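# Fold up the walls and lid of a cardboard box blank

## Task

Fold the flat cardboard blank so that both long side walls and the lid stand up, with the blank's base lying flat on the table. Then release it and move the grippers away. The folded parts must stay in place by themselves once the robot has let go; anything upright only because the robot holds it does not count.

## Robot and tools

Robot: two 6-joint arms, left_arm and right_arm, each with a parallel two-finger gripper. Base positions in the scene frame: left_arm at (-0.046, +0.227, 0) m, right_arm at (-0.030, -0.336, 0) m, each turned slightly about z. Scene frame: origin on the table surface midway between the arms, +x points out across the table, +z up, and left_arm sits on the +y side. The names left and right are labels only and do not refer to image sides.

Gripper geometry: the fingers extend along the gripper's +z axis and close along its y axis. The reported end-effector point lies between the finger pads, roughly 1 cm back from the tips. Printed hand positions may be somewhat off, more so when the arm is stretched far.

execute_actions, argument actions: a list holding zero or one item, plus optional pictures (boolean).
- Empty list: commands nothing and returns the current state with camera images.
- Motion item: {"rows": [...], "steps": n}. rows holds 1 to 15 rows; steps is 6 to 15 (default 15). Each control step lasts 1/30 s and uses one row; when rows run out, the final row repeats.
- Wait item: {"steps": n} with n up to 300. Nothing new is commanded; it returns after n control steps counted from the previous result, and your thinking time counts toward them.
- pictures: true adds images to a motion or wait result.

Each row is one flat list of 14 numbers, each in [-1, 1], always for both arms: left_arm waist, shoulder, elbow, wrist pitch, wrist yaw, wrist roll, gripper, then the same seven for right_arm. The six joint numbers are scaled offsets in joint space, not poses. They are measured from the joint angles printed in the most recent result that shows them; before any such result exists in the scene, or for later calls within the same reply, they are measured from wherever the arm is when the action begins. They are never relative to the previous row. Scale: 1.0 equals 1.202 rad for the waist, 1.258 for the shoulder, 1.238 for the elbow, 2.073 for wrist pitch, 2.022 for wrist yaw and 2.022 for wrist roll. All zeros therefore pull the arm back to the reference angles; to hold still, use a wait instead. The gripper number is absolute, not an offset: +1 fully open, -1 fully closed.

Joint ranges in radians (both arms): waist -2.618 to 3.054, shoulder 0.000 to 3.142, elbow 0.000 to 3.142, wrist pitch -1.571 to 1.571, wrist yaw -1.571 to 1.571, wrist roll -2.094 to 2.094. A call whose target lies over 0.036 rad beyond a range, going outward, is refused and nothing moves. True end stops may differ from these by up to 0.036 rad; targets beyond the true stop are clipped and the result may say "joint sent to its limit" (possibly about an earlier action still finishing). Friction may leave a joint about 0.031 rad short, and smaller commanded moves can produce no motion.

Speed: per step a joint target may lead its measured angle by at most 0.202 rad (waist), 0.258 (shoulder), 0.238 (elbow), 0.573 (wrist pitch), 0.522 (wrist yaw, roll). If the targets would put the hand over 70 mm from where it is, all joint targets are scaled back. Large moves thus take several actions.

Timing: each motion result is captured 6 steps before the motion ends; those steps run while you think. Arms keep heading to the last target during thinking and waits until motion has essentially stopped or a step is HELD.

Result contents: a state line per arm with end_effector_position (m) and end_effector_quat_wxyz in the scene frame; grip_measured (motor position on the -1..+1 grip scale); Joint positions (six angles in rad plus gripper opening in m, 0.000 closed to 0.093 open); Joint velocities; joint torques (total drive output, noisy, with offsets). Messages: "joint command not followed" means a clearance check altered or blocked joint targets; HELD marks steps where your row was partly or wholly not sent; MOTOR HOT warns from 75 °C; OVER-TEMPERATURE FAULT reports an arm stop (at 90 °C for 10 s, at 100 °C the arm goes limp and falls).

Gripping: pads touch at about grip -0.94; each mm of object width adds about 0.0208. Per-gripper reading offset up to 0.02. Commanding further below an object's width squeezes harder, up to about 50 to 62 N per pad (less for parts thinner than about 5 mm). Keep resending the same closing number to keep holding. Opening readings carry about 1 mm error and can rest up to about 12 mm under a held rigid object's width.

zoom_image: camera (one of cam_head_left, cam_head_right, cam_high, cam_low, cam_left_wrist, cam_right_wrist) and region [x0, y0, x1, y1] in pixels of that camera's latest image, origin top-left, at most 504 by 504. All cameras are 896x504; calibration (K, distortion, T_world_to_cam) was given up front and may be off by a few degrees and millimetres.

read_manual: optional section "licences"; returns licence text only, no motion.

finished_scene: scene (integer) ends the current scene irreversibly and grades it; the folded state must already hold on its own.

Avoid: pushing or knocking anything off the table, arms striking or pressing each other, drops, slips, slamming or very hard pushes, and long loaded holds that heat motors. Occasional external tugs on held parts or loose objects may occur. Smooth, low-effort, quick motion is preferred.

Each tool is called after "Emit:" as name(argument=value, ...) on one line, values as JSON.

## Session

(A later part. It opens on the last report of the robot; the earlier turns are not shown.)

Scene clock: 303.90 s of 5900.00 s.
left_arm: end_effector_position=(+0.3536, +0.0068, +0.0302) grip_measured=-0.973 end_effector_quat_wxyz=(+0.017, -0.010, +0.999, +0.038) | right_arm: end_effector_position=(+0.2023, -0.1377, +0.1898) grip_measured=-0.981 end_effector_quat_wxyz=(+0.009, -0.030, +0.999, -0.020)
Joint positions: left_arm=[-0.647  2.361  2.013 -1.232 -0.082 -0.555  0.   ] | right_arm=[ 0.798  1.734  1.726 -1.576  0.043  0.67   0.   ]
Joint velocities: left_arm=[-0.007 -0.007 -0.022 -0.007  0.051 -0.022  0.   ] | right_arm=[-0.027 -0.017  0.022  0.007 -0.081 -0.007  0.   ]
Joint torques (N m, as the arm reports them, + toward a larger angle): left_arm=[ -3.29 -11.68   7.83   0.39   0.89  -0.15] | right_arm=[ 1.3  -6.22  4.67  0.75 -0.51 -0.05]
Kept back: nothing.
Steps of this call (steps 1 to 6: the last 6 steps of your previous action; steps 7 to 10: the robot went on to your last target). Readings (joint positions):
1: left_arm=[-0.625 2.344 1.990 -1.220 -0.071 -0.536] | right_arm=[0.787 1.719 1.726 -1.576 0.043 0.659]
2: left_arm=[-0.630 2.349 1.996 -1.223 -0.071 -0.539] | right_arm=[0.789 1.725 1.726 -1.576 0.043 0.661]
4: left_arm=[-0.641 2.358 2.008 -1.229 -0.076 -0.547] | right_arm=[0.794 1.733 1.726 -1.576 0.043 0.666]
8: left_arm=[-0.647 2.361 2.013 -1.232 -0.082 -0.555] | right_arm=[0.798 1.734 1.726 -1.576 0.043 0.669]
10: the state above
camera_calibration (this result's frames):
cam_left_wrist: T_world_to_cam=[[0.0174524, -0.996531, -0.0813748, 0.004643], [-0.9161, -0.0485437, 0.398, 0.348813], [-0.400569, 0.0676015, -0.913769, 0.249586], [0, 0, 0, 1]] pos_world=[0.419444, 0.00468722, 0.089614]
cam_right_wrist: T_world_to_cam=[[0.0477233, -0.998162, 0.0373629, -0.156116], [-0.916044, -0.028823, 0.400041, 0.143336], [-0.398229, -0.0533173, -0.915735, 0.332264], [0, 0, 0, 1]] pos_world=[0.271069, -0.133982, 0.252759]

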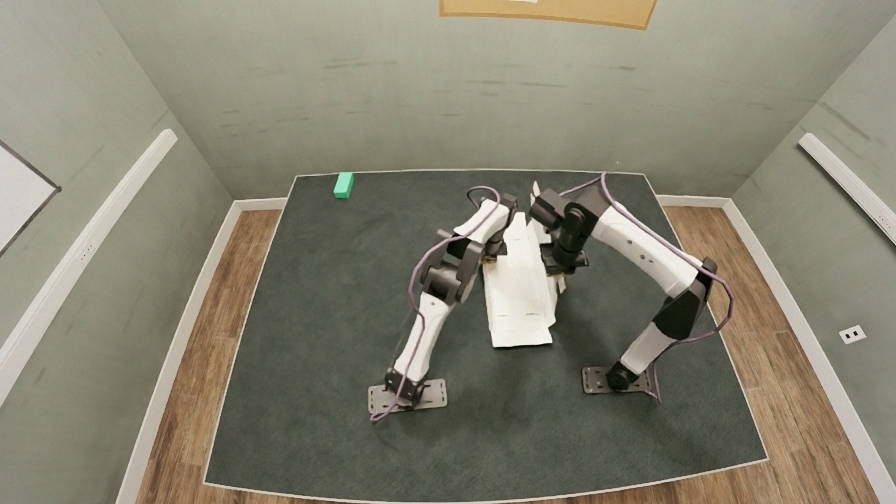

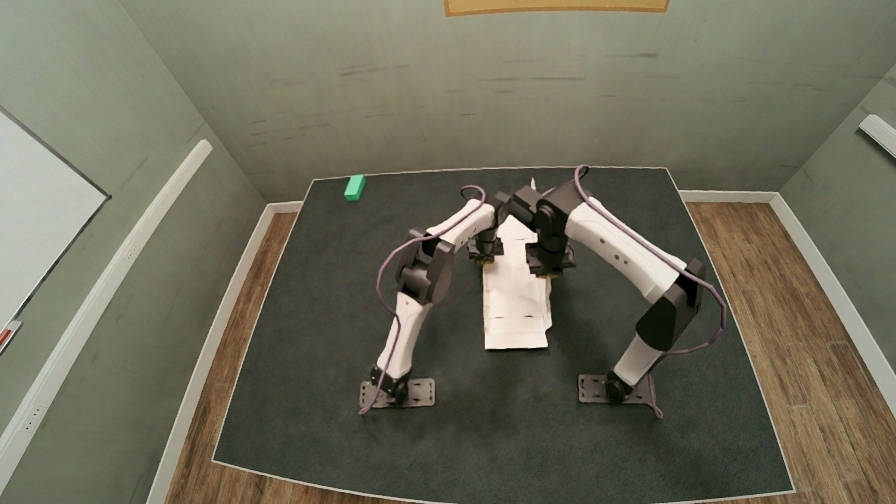

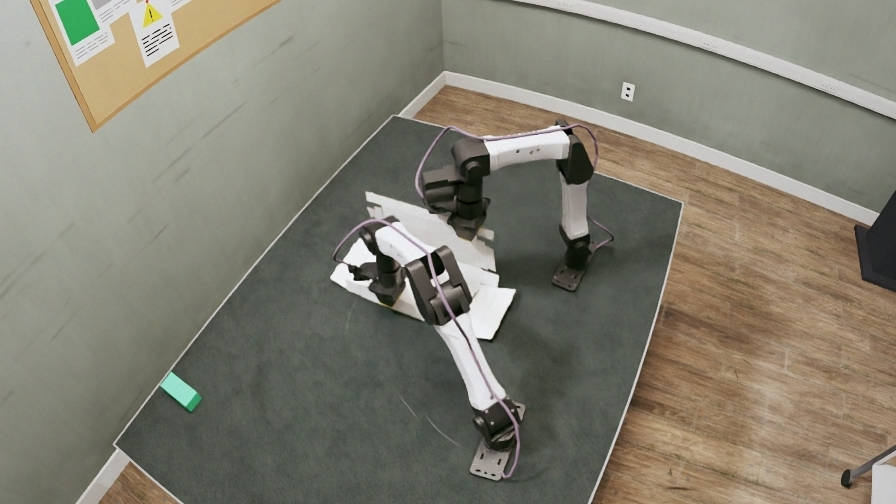

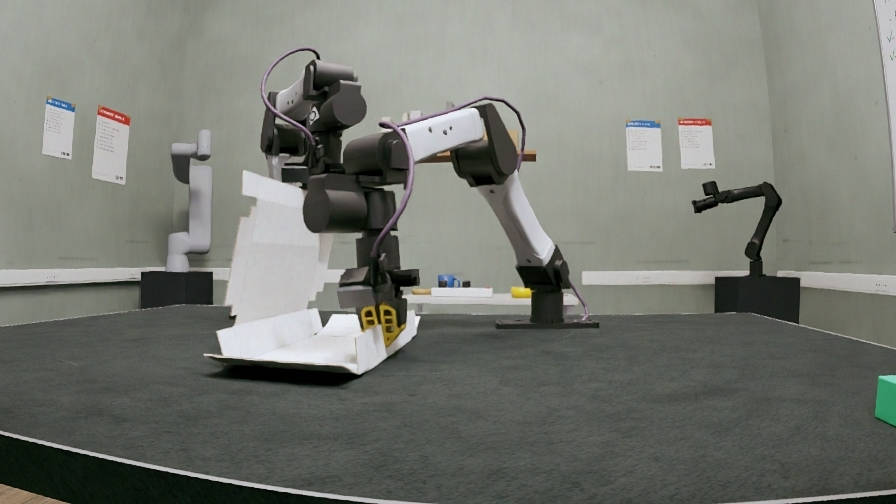

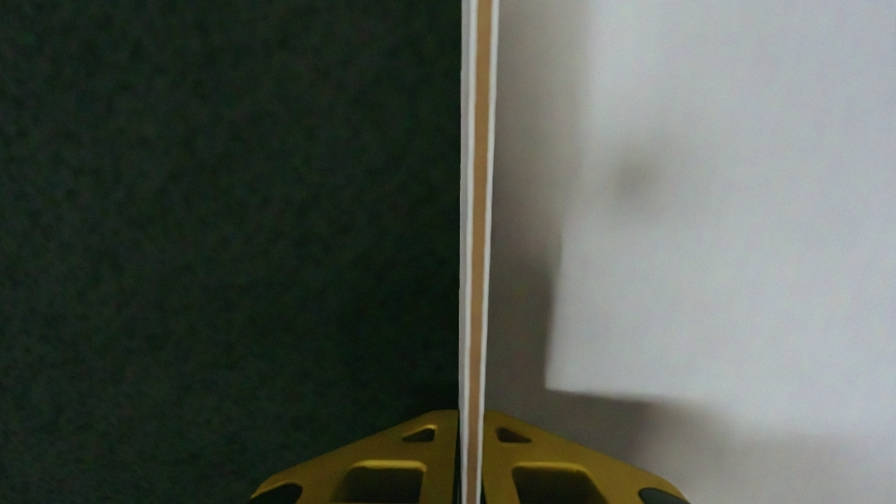

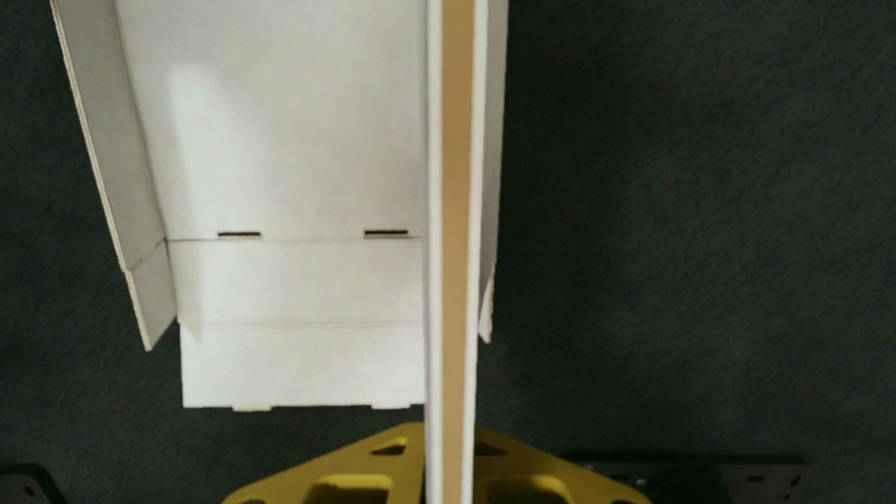

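Emit:
execute_actions(actions=[{"rows": [[-0.035,0.013,0.020,0,0.040,0,-1, 0.003,0.003,-0.004,0.004,-0.004,0.002,-1],[-0.035,0.013,0.020,0,0.040,0,-1, 0.007,0.007,-0.007,0.007,-0.007,0.003,-1],[-0.035,0.013,0.020,0,0.040,0,-1, 0.010,0.010,-0.011,0.011,-0.011,0.005,-1],[-0.035,0.013,0.020,0,0.040,0,-1, 0.013,0.013,-0.014,0.014,-0.014,0.006,-1],[-0.035,0.013,0.020,0,0.040,0,-1, 0.017,0.017,-0.018,0.018,-0.018,0.008,-1],[-0.035,0.013,0.020,0,0.040,0,-1, 0.020,0.020,-0.022,0.022,-0.022,0.009,-1],[-0.035,0.013,0.020,0,0.040,0,-1, 0.023,0.023,-0.025,0.025,-0.025,0.011,-1],[-0.035,0.013,0.020,0,0.040,0,-1, 0.026,0.026,-0.029,0.029,-0.029,0.012,-1],[-0.035,0.013,0.020,0,0.040,0,-1, 0.030,0.030,-0.032,0.032,-0.032,0.014,-1],[-0.035,0.013,0.020,0,0.040,0,-1, 0.033,0.033,-0.036,0.036,-0.036,0.015,-1]], "steps": 13}])

Emit:
execute_actions(actions=[{"steps": 10}], pictures=true)

Scene clock: 305.73 s of 5900.00 s.
left_arm: end_effector_position=(+0.3534, +0.0065, +0.0302) grip_measured=-0.973 end_effector_quat_wxyz=(+0.017, -0.010, +0.999, +0.038) | right_arm: end_effector_position=(+0.2018, -0.1370, +0.1899) grip_measured=-0.981 end_effector_quat_wxyz=(+0.012, -0.029, +0.999, -0.023)
Joint positions: left_arm=[-0.648  2.361  2.013 -1.232 -0.082 -0.555  0.   ] | right_arm=[ 0.805  1.734  1.726 -1.575  0.051  0.679  0.   ]
Joint velocities: left_arm=[-0.002  0.007 -0.022  0.022  0.051 -0.051  0.   ] | right_arm=[ 0.037  0.007  0.012 -0.051  0.037  0.066  0.   ]
Joint torques (N m, as the arm reports them, + toward a larger angle): left_arm=[ -3.51 -11.47   7.82   0.43   0.85  -0.04] | right_arm=[ 1.7  -5.78  3.79  0.9  -0.48 -0.09]
Steps of this call (steps 1 to 30: the robot went on to your last target; steps 31 to 48: nothing new was sent; steps 49 to 55: the first 7 steps of this action). Readings (joint positions):
49: left_arm=[-0.647 2.361 2.013 -1.232 -0.082 -0.555] | right_arm=[0.798 1.734 1.726 -1.576 0.046 0.670]
50: left_arm=[-0.647 2.361 2.013 -1.232 -0.082 -0.555] | right_arm=[0.798 1.734 1.726 -1.576 0.047 0.671]
52: left_arm=[-0.647 2.361 2.013 -1.232 -0.082 -0.555] | right_arm=[0.800 1.734 1.726 -1.576 0.049 0.673]
55: the state above

Scene clock: 306.07 s of 5900.00 s.
left_arm: end_effector_position=(+0.3517, +0.0040, +0.0302) grip_measured=-0.973 end_effector_quat_wxyz=(+0.017, -0.005, +0.999, +0.038) | right_arm: end_effector_position=(+0.1985, -0.1369, +0.1830) grip_measured=-0.981 end_effector_quat_wxyz=(+0.006, -0.026, +0.999, -0.036)
Joint positions: left_arm=[-0.654  2.361  2.013 -1.233 -0.082 -0.553  0.   ] | right_arm=[ 0.819  1.743  1.708 -1.574  0.063  0.7    0.   ]
Joint velocities: left_arm=[ 0.012 -0.017 -0.012  0.066 -0.022  0.007  0.   ] | right_arm=[-0.012 -0.002 -0.017 -0.066  0.066 -0.037  0.   ]
Joint torques (N m, as the arm reports them, + toward a larger angle): left_arm=[ -2.95 -11.67   7.83   0.4    0.84  -0.06] | right_arm=[ 1.79 -5.55  4.12  1.08 -0.82 -0.1 ]
Kept back: nothing.
Steps of this call (steps 1 to 6: the last 6 steps of your previous action; steps 7 to 10: the robot went on to your last target). Readings (joint positions):
1: left_arm=[-0.649 2.361 2.013 -1.232 -0.082 -0.555] | right_arm=[0.807 1.734 1.724 -1.575 0.051 0.682]
2: left_arm=[-0.650 2.361 2.013 -1.232 -0.082 -0.554] | right_arm=[0.810 1.734 1.721 -1.575 0.052 0.686]
4: left_arm=[-0.653 2.361 2.013 -1.233 -0.082 -0.553] | right_arm=[0.815 1.737 1.715 -1.574 0.054 0.693]
8: left_arm=[-0.654 2.361 2.013 -1.233 -0.082 -0.553] | right_arm=[0.819 1.743 1.709 -1.574 0.061 0.700]
10: the state above
camera_calibration (this result's frames):
cam_left_wrist: T_world_to_cam=[[0.00786157, -0.996597, -0.0820509, 0.00533085], [-0.916062, -0.0400788, 0.39903, 0.34691], [-0.40096, 0.0720267, -0.91326, 0.249139], [0, 0, 0, 1]] pos_world=[0.417644, 0.00127177, 0.0895389]
cam_right_wrist: T_world_to_cam=[[0.0393764, -0.996821, 0.0692694, -0.158874], [-0.91455, -0.00802524, 0.404392, 0.144455], [-0.402551, -0.0792739, -0.911959, 0.32118], [0, 0, 0, 1]] pos_world=[0.267659, -0.131748, 0.245491]

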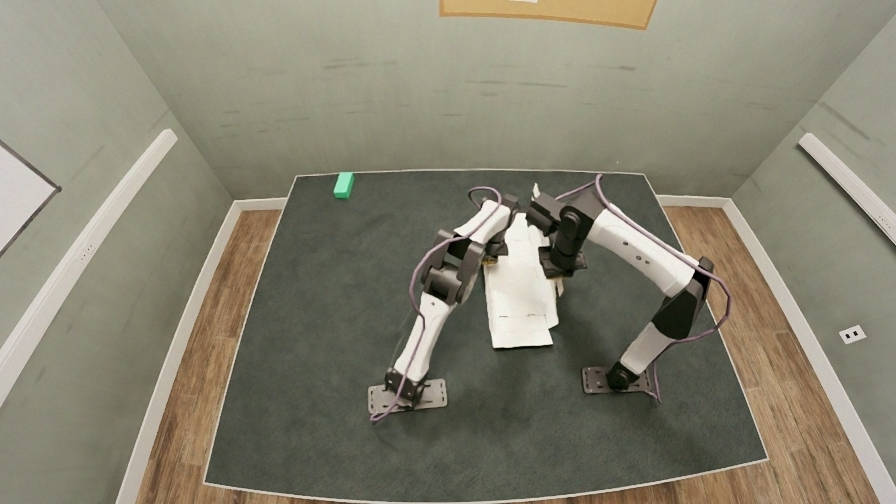

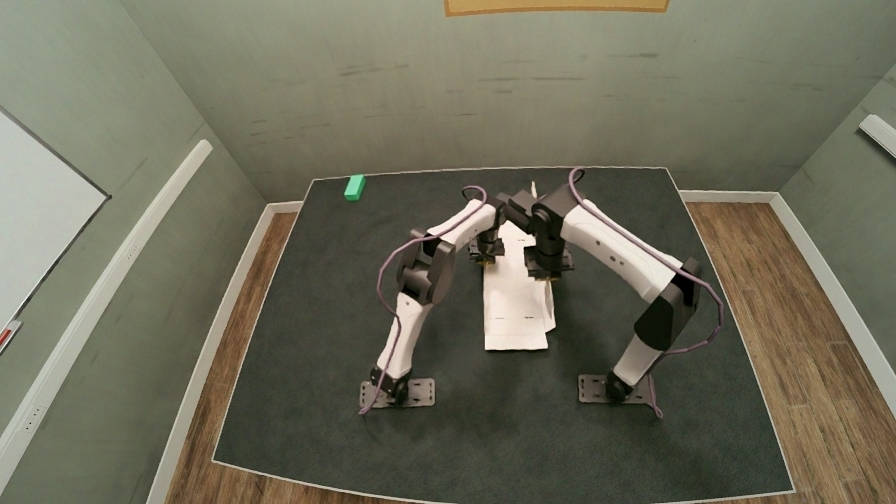

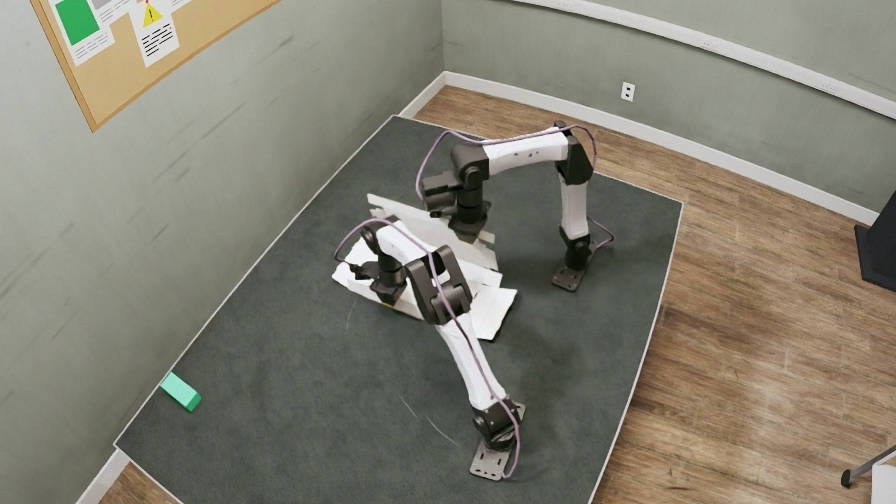

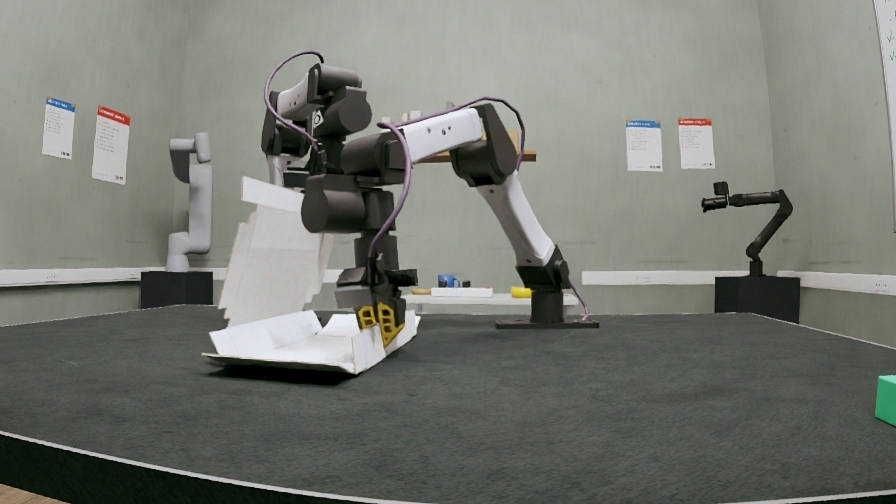

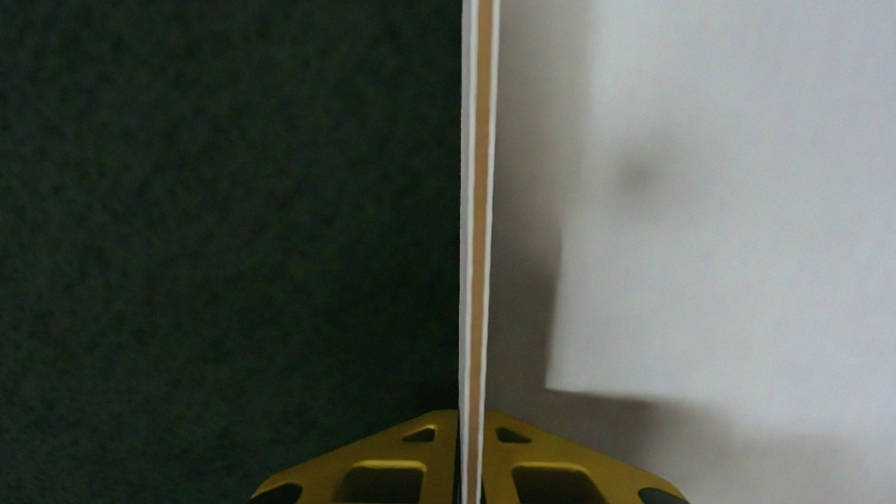

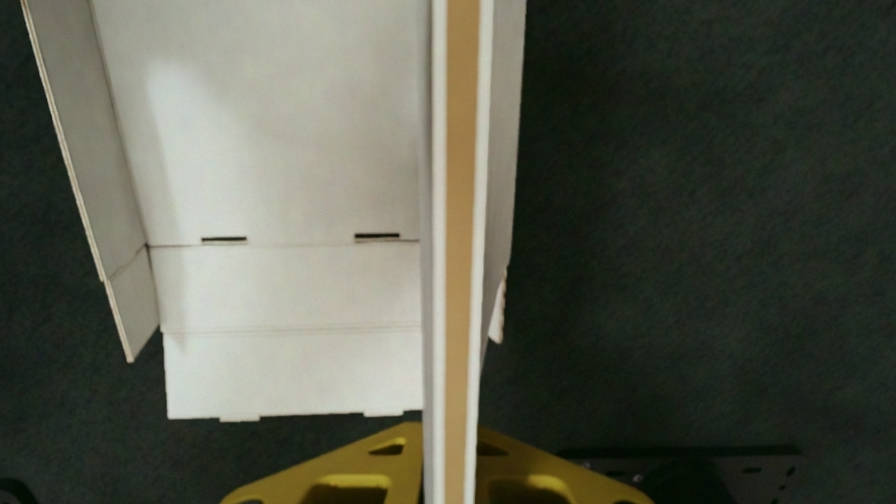

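Emit:
zoom_image(camera="cam_low", region=[170, 150, 450, 400])

Region (170, 150, 450, 400) of cam_low's 896x504 image, scaled by 1.800, with more detail than that image has; it fills the top 450 rows of this view, and the rest is white.

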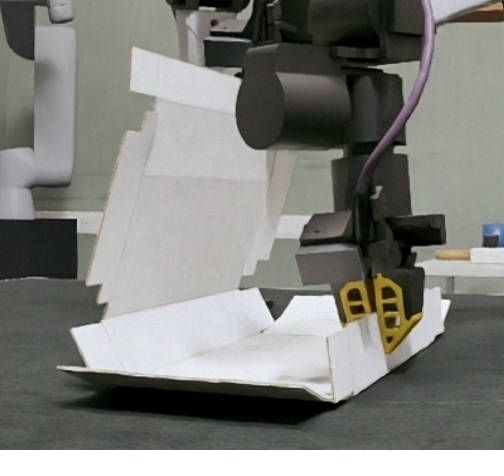

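Emit:
execute_actions(actions=[{"rows": [[0,0,0,0,0,0,-1, -0.017,-0.012,-0.011,0.002,-0.006,-0.009,-1],[0,0,0,0,0,0,-1, -0.033,-0.024,-0.021,0.005,-0.012,-0.018,-1],[0,0,0,0,0,0,-1, -0.050,-0.036,-0.032,0.007,-0.017,-0.027,-1],[0,0,0,0,0,0,-1, -0.067,-0.048,-0.042,0.009,-0.023,-0.036,-1],[0,0,0,0,0,0,-1, -0.084,-0.060,-0.053,0.012,-0.029,-0.045,-1],[0,0,0,0,0,0,-1, -0.100,-0.072,-0.064,0.014,-0.035,-0.055,-1],[0,0,0,0,0,0,-1, -0.117,-0.083,-0.074,0.016,-0.040,-0.064,-1],[0,0,0,0,0,0,-1, -0.134,-0.095,-0.085,0.019,-0.046,-0.073,-1],[0,0,0,0,0,0,-1, -0.150,-0.107,-0.095,0.021,-0.052,-0.082,-1],[0,0,0,0,0,0,-1, -0.167,-0.119,-0.106,0.023,-0.058,-0.091,-1],[0,0,0,0,0,0,-1, -0.184,-0.131,-0.116,0.026,-0.063,-0.100,-1],[0,0,0,0,0,0,-1, -0.2005,-0.143,-0.127,0.028,-0.069,-0.109,-1]], "steps": 15}])

Emit:
execute_actions(actions=[{"steps": 10}], pictures=true)

Scene clock: 313.27 s of 5900.00 s.
left_arm: end_effector_position=(+0.3551, +0.0118, +0.0305) grip_measured=-0.973 end_effector_quat_wxyz=(+0.020, -0.006, +0.999, +0.047) | right_arm: end_effector_position=(+0.2036, -0.1769, +0.1900) grip_measured=-0.981 end_effector_quat_wxyz=(+0.001, -0.016, +1.000, -0.016)
Joint positions: left_arm=[-0.643  2.361  2.013 -1.237 -0.1   -0.542  0.   ] | right_arm=[ 0.682  1.649  1.631 -1.569  0.027  0.582  0.   ]
Joint velocities: left_arm=[-0.012 -0.002 -0.002 -0.066  0.051  0.051  0.   ] | right_arm=[-0.559 -0.432 -0.315  0.212 -0.374 -0.505  0.   ]
Joint torques (N m, as the arm reports them, + toward a larger angle): left_arm=[ -1.05 -12.87   5.87   0.41   0.1   -0.24] | right_arm=[-0.37 -8.72  4.74  0.49 -0.1   0.33]
Steps of this call (steps 1 to 30: the robot went on to your last target; steps 31 to 90: nothing new was sent; then 3.90 s passed at rest; steps 91 to 99: the first 9 steps of this action). Readings (joint positions):
91: left_arm=[-0.653 2.361 2.013 -1.233 -0.087 -0.553] | right_arm=[0.818 1.742 1.708 -1.576 0.070 0.701]
92: left_arm=[-0.652 2.361 2.013 -1.233 -0.093 -0.553] | right_arm=[0.812 1.738 1.708 -1.576 0.072 0.696]
94: left_arm=[-0.646 2.361 2.013 -1.236 -0.100 -0.551] | right_arm=[0.783 1.719 1.692 -1.576 0.071 0.675]
98: left_arm=[-0.642 2.361 2.013 -1.237 -0.102 -0.543] | right_arm=[0.701 1.663 1.643 -1.574 0.038 0.601]
99: the state above

Scene clock: 313.60 s of 5900.00 s.
left_arm: end_effector_position=(+0.3544, +0.0105, +0.0304) grip_measured=-0.973 end_effector_quat_wxyz=(+0.019, -0.005, +0.999, +0.045) | right_arm: end_effector_position=(+0.2037, -0.1922, +0.1958) grip_measured=-0.981 end_effector_quat_wxyz=(+0.003, -0.020, +0.999, +0.031)
Joint positions: left_arm=[-0.644  2.361  2.013 -1.237 -0.096 -0.542  0.   ] | right_arm=[ 0.587  1.574  1.575 -1.537 -0.052  0.48   0.   ]
Joint velocities: left_arm=[-0.002 -0.002  0.002  0.007  0.037 -0.007  0.   ] | right_arm=[ 0.002 -0.012 -0.046 -0.007  0.022  0.051  0.   ]
Joint torques (N m, as the arm reports them, + toward a larger angle): left_arm=[ -0.7  -12.92   5.9    0.38   0.07  -0.18] | right_arm=[-0.31 -7.68  4.52  0.65 -0.2  -0.08]
Kept back: nothing.
Steps of this call (steps 1 to 6: the last 6 steps of your previous action; steps 7 to 10: the robot went on to your last target). Readings (joint positions):
1: left_arm=[-0.643 2.361 2.013 -1.237 -0.100 -0.542] | right_arm=[0.662 1.634 1.619 -1.564 0.015 0.563]
2: left_arm=[-0.643 2.361 2.013 -1.237 -0.099 -0.542] | right_arm=[0.643 1.619 1.607 -1.557 0.001 0.544]
4: left_arm=[-0.643 2.361 2.013 -1.237 -0.097 -0.542] | right_arm=[0.607 1.590 1.585 -1.547 -0.024 0.509]
8: left_arm=[-0.644 2.361 2.013 -1.237 -0.096 -0.542] | right_arm=[0.587 1.574 1.578 -1.540 -0.050 0.481]
10: the state above
camera_calibration (this result's frames):
cam_left_wrist: T_world_to_cam=[[0.00800988, -0.995391, -0.0955646, 0.0121104], [-0.917267, -0.0453694, 0.395681, 0.350141], [-0.398193, 0.0844889, -0.913402, 0.24884], [0, 0, 0, 1]] pos_world=[0.420162, 0.00691598, 0.0899046]
cam_right_wrist: T_world_to_cam=[[0.0278908, -0.997408, -0.066332, -0.186256], [-0.910886, -0.0526903, 0.409281, 0.133218], [-0.411715, 0.0490057, -0.909994, 0.35666], [0, 0, 0, 1]] pos_world=[0.273384, -0.196233, 0.25768]

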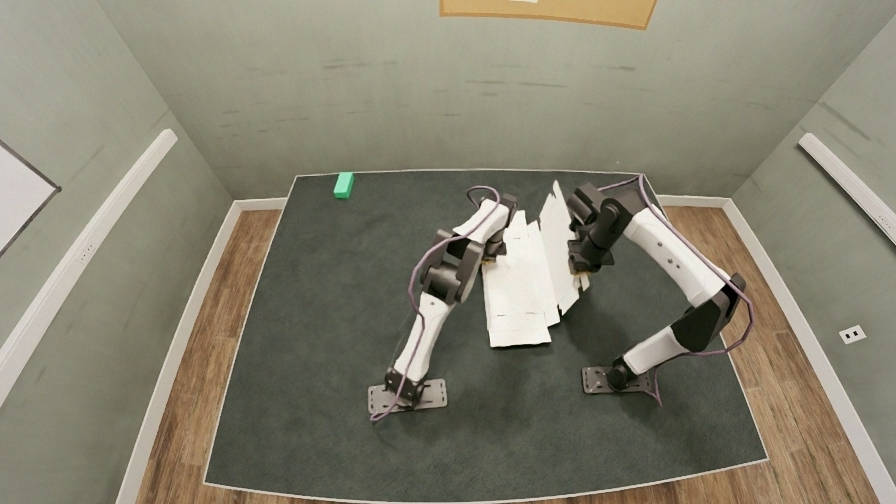

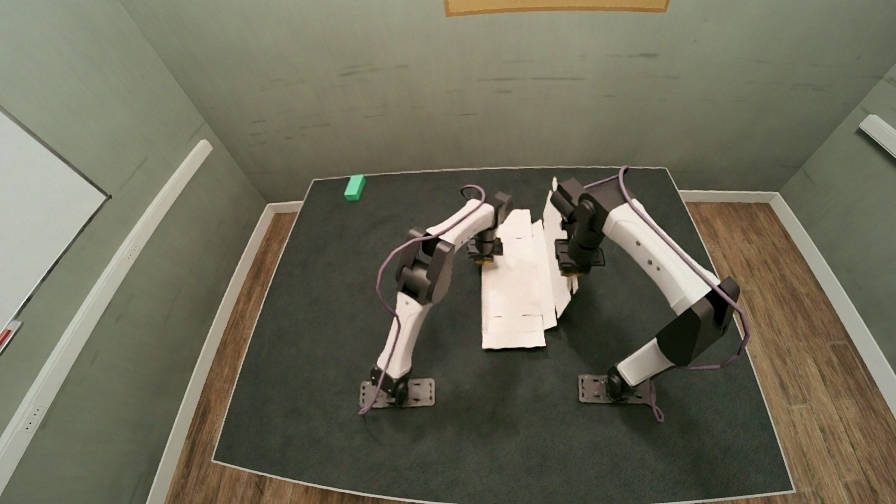

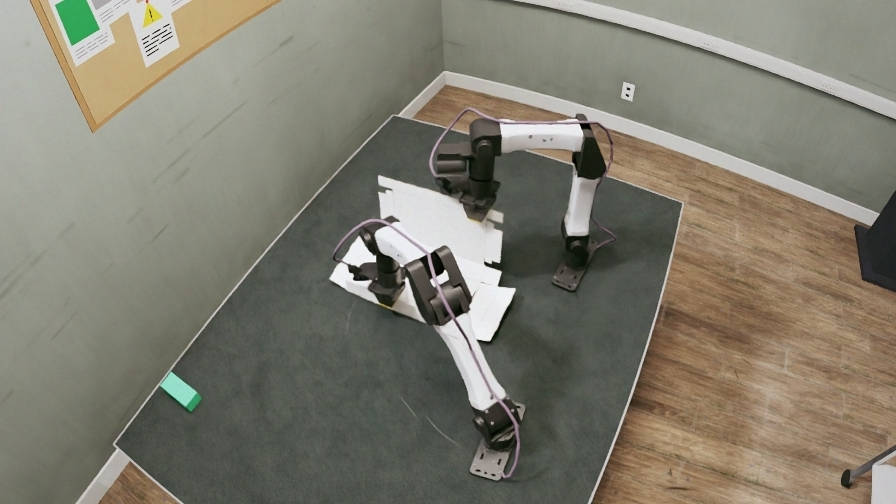

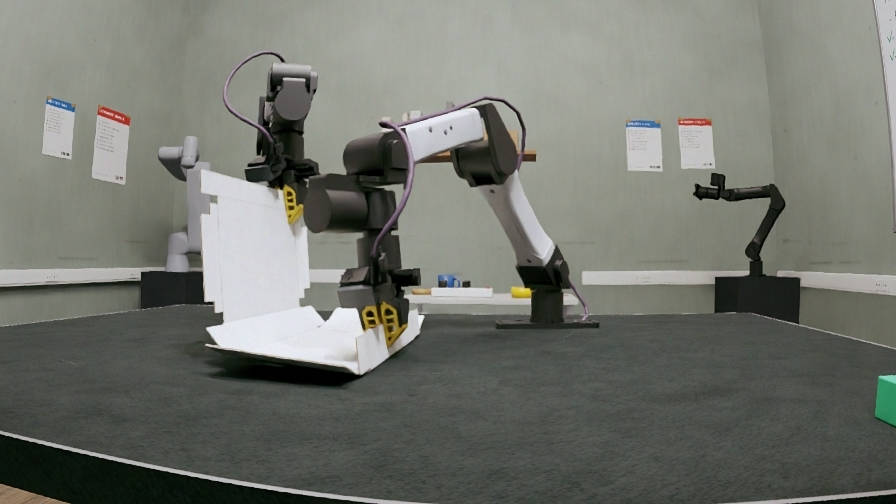

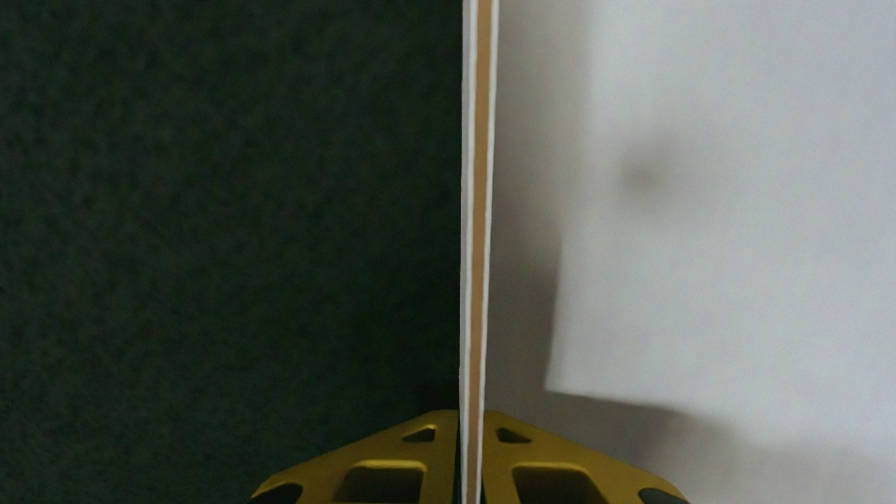

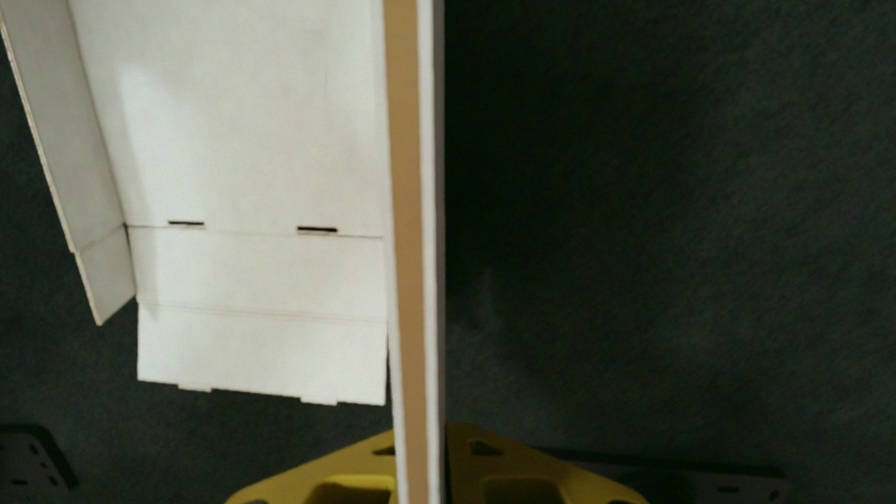

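Emit:
execute_actions(actions=[{"rows": [[0,0,0,0,0,0,-1, 0,0,0,0,0,0,-0.8],[0,0,0,0,0,0,-1, 0,0,0,0,0,0,-0.8],[0,0,0,0,0,0,-1, 0,0,0,0,0,0,-0.8],[0,0,0,0,0,0,-1, 0.001,-0.002,-0.016,0.008,0,0,-0.8],[0,0,0,0,0,0,-1, 0.002,-0.003,-0.032,0.017,0,0,-0.8],[0,0,0,0,0,0,-1, 0.003,-0.004,-0.048,0.025,0,0,-0.8],[0,0,0,0,0,0,-1, 0.004,-0.006,-0.064,0.034,0,0,-0.8],[0,0,0,0,0,0,-1, 0.005,-0.007,-0.080,0.042,0,0,-0.8],[0,0,0,0,0,0,-1, 0.006,-0.008,-0.096,0.050,0,0,-0.8],[0,0,0,0,0,0,-1, 0.006,-0.010,-0.112,0.059,0,0,-0.8],[0,0,0,0,0,0,-1, 0.007,-0.011,-0.127,0.067,0,0,-0.8]], "steps": 14}])

Emit:
execute_actions(actions=[{"steps": 10}], pictures=true)

Scene clock: 314.93 s of 5900.00 s.
left_arm: end_effector_position=(+0.3545, +0.0106, +0.0305) grip_measured=-0.973 end_effector_quat_wxyz=(+0.019, -0.005, +0.999, +0.045) | right_arm: end_effector_position=(+0.2026, -0.1926, +0.1854) grip_measured=-0.803 end_effector_quat_wxyz=(-0.004, -0.020, +0.999, +0.029)
Joint positions: left_arm=[-0.644  2.361  2.013 -1.237 -0.096 -0.542  0.   ] | right_arm=[ 0.587  1.574  1.533 -1.509 -0.054  0.48   0.007]
Joint velocities: left_arm=[ 0.012 -0.017  0.017  0.037 -0.051  0.051  0.   ] | right_arm=[-0.007 -0.022 -0.54   0.388 -0.022 -0.007  0.   ]
Joint torques (N m, as the arm reports them, + toward a larger angle): left_arm=[  0.15 -12.9    5.89   0.41  -0.06  -0.14] | right_arm=[ 0.9  -7.57  4.5   0.49  0.01 -0.08]
Steps of this call (steps 1 to 30: the robot went on to your last target; steps 31 to 32: nothing new was sent; steps 33 to 40: the first 8 steps of this action). Readings (joint positions):
33: left_arm=[-0.644 2.361 2.013 -1.237 -0.096 -0.543] | right_arm=[0.587 1.574 1.574 -1.536 -0.054 0.480]
34: left_arm=[-0.644 2.361 2.013 -1.237 -0.096 -0.543] | right_arm=[0.587 1.574 1.574 -1.537 -0.054 0.480]
36: left_arm=[-0.644 2.361 2.013 -1.237 -0.096 -0.543] | right_arm=[0.587 1.574 1.574 -1.537 -0.054 0.480]
40: the state above

Scene clock: 315.27 s of 5900.00 s.
left_arm: end_effector_position=(+0.3549, +0.0113, +0.0305) grip_measured=-0.973 end_effector_quat_wxyz=(+0.020, -0.004, +0.999, +0.047) | right_arm: end_effector_position=(+0.2018, -0.1949, +0.1635) grip_measured=-0.802 end_effector_quat_wxyz=(-0.011, -0.019, +1.000, +0.019)
Joint positions: left_arm=[-0.644  2.361  2.013 -1.237 -0.101 -0.539  0.   ] | right_arm=[ 0.587  1.574  1.446 -1.444 -0.044  0.48   0.007]
Joint velocities: left_arm=[-0.012 -0.007 -0.017  0.007 -0.007 -0.007  0.   ] | right_arm=[-0.002  0.007  0.007 -0.007  0.022  0.022 -0.001]
Joint torques (N m, as the arm reports them, + toward a larger angle): left_arm=[  0.13 -12.83   5.92   0.39   0.01  -0.08] | right_arm=[ 1.08 -8.09  4.17  0.85 -0.06 -0.08]
Kept back: nothing.
Steps of this call (steps 1 to 6: the last 6 steps of your previous action; steps 7 to 10: the robot went on to your last target). Readings (joint positions):
1: left_arm=[-0.644 2.361 2.013 -1.237 -0.097 -0.540] | right_arm=[0.587 1.574 1.514 -1.497 -0.054 0.480]
2: left_arm=[-0.644 2.361 2.013 -1.237 -0.097 -0.540] | right_arm=[0.587 1.574 1.493 -1.484 -0.053 0.480]
4: left_arm=[-0.644 2.361 2.013 -1.237 -0.099 -0.539] | right_arm=[0.587 1.574 1.460 -1.458 -0.048 0.480]
8: left_arm=[-0.644 2.361 2.013 -1.237 -0.101 -0.539] | right_arm=[0.587 1.574 1.446 -1.445 -0.044 0.480]
10: the state above
camera_calibration (this result's frames):
cam_left_wrist: T_world_to_cam=[[0.00477057, -0.99495, -0.100261, 0.0141707], [-0.918366, -0.0440337, 0.393276, 0.351006], [-0.395704, 0.0902001, -0.913938, 0.248106], [0, 0, 0, 1]] pos_world=[0.420461, 0.0071761, 0.0901318]
cam_right_wrist: T_world_to_cam=[[0.0266731, -0.998773, -0.0417254, -0.195127], [-0.899571, -0.0421855, 0.434732, 0.140234], [-0.435959, 0.0259393, -0.899593, 0.325337], [0, 0, 0, 1]] pos_world=[0.273189, -0.197411, 0.223564]

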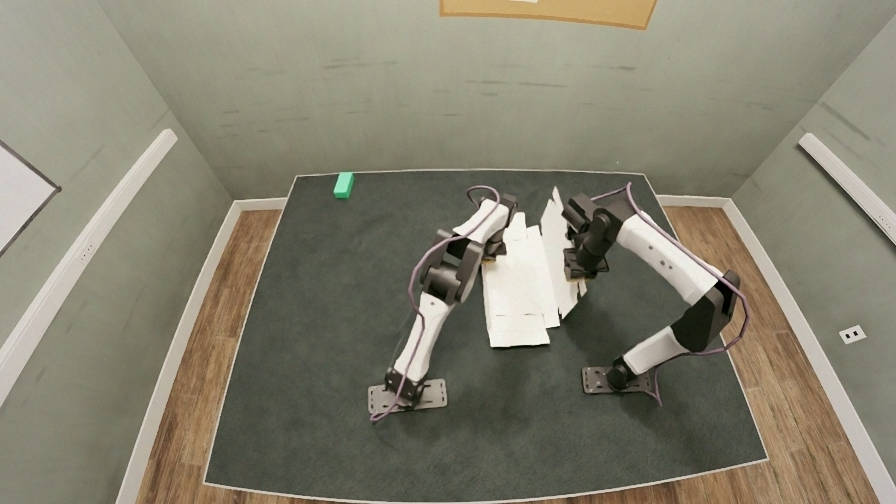

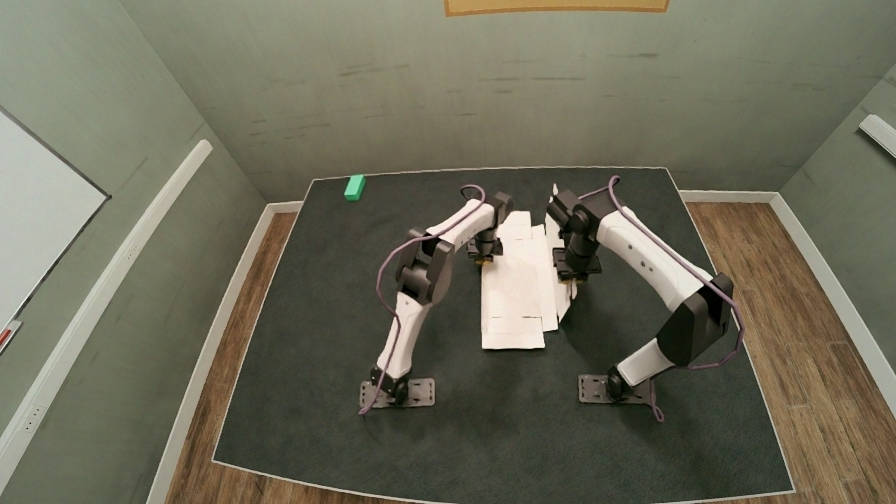

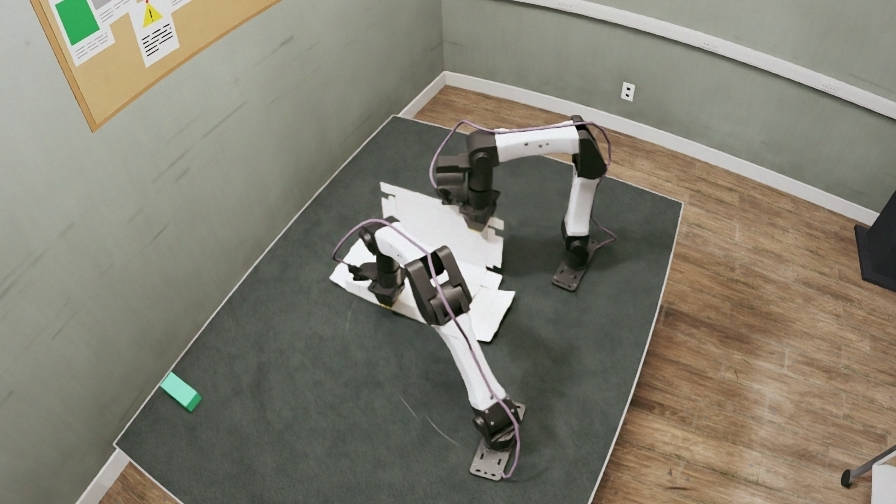

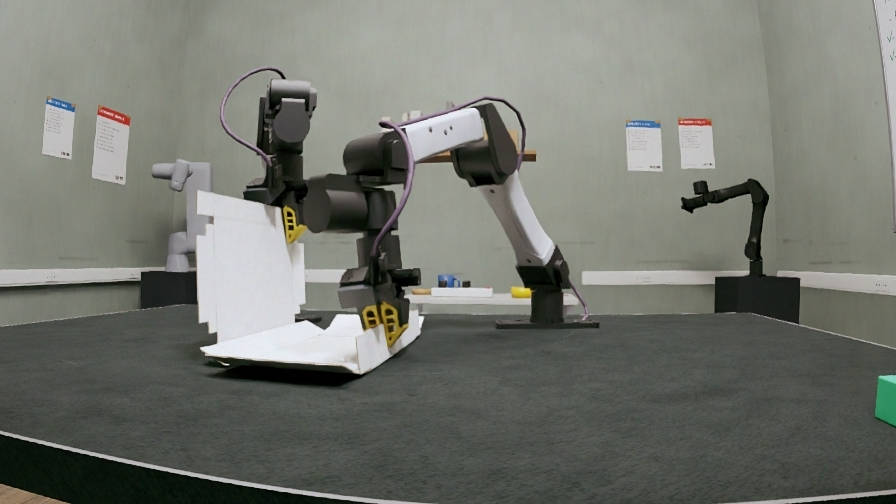

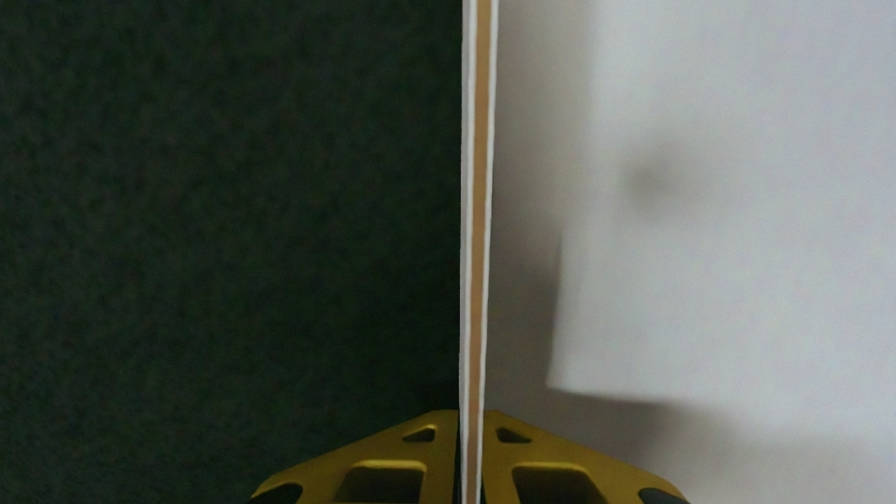

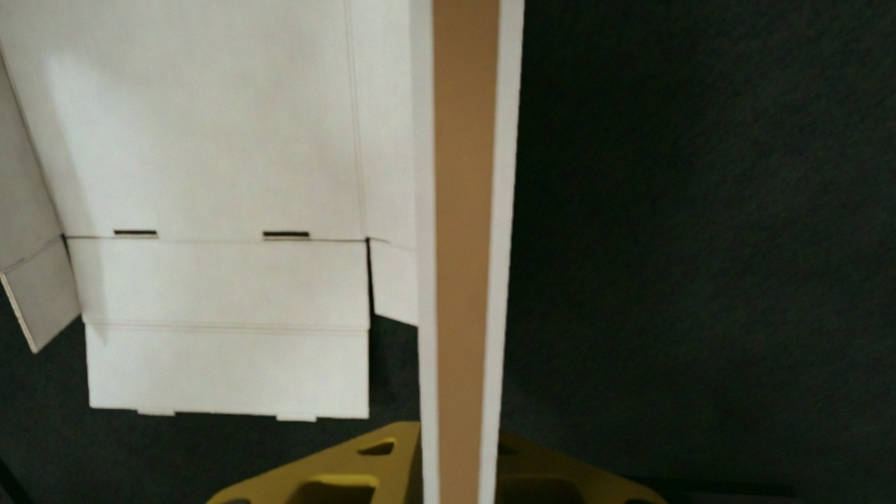

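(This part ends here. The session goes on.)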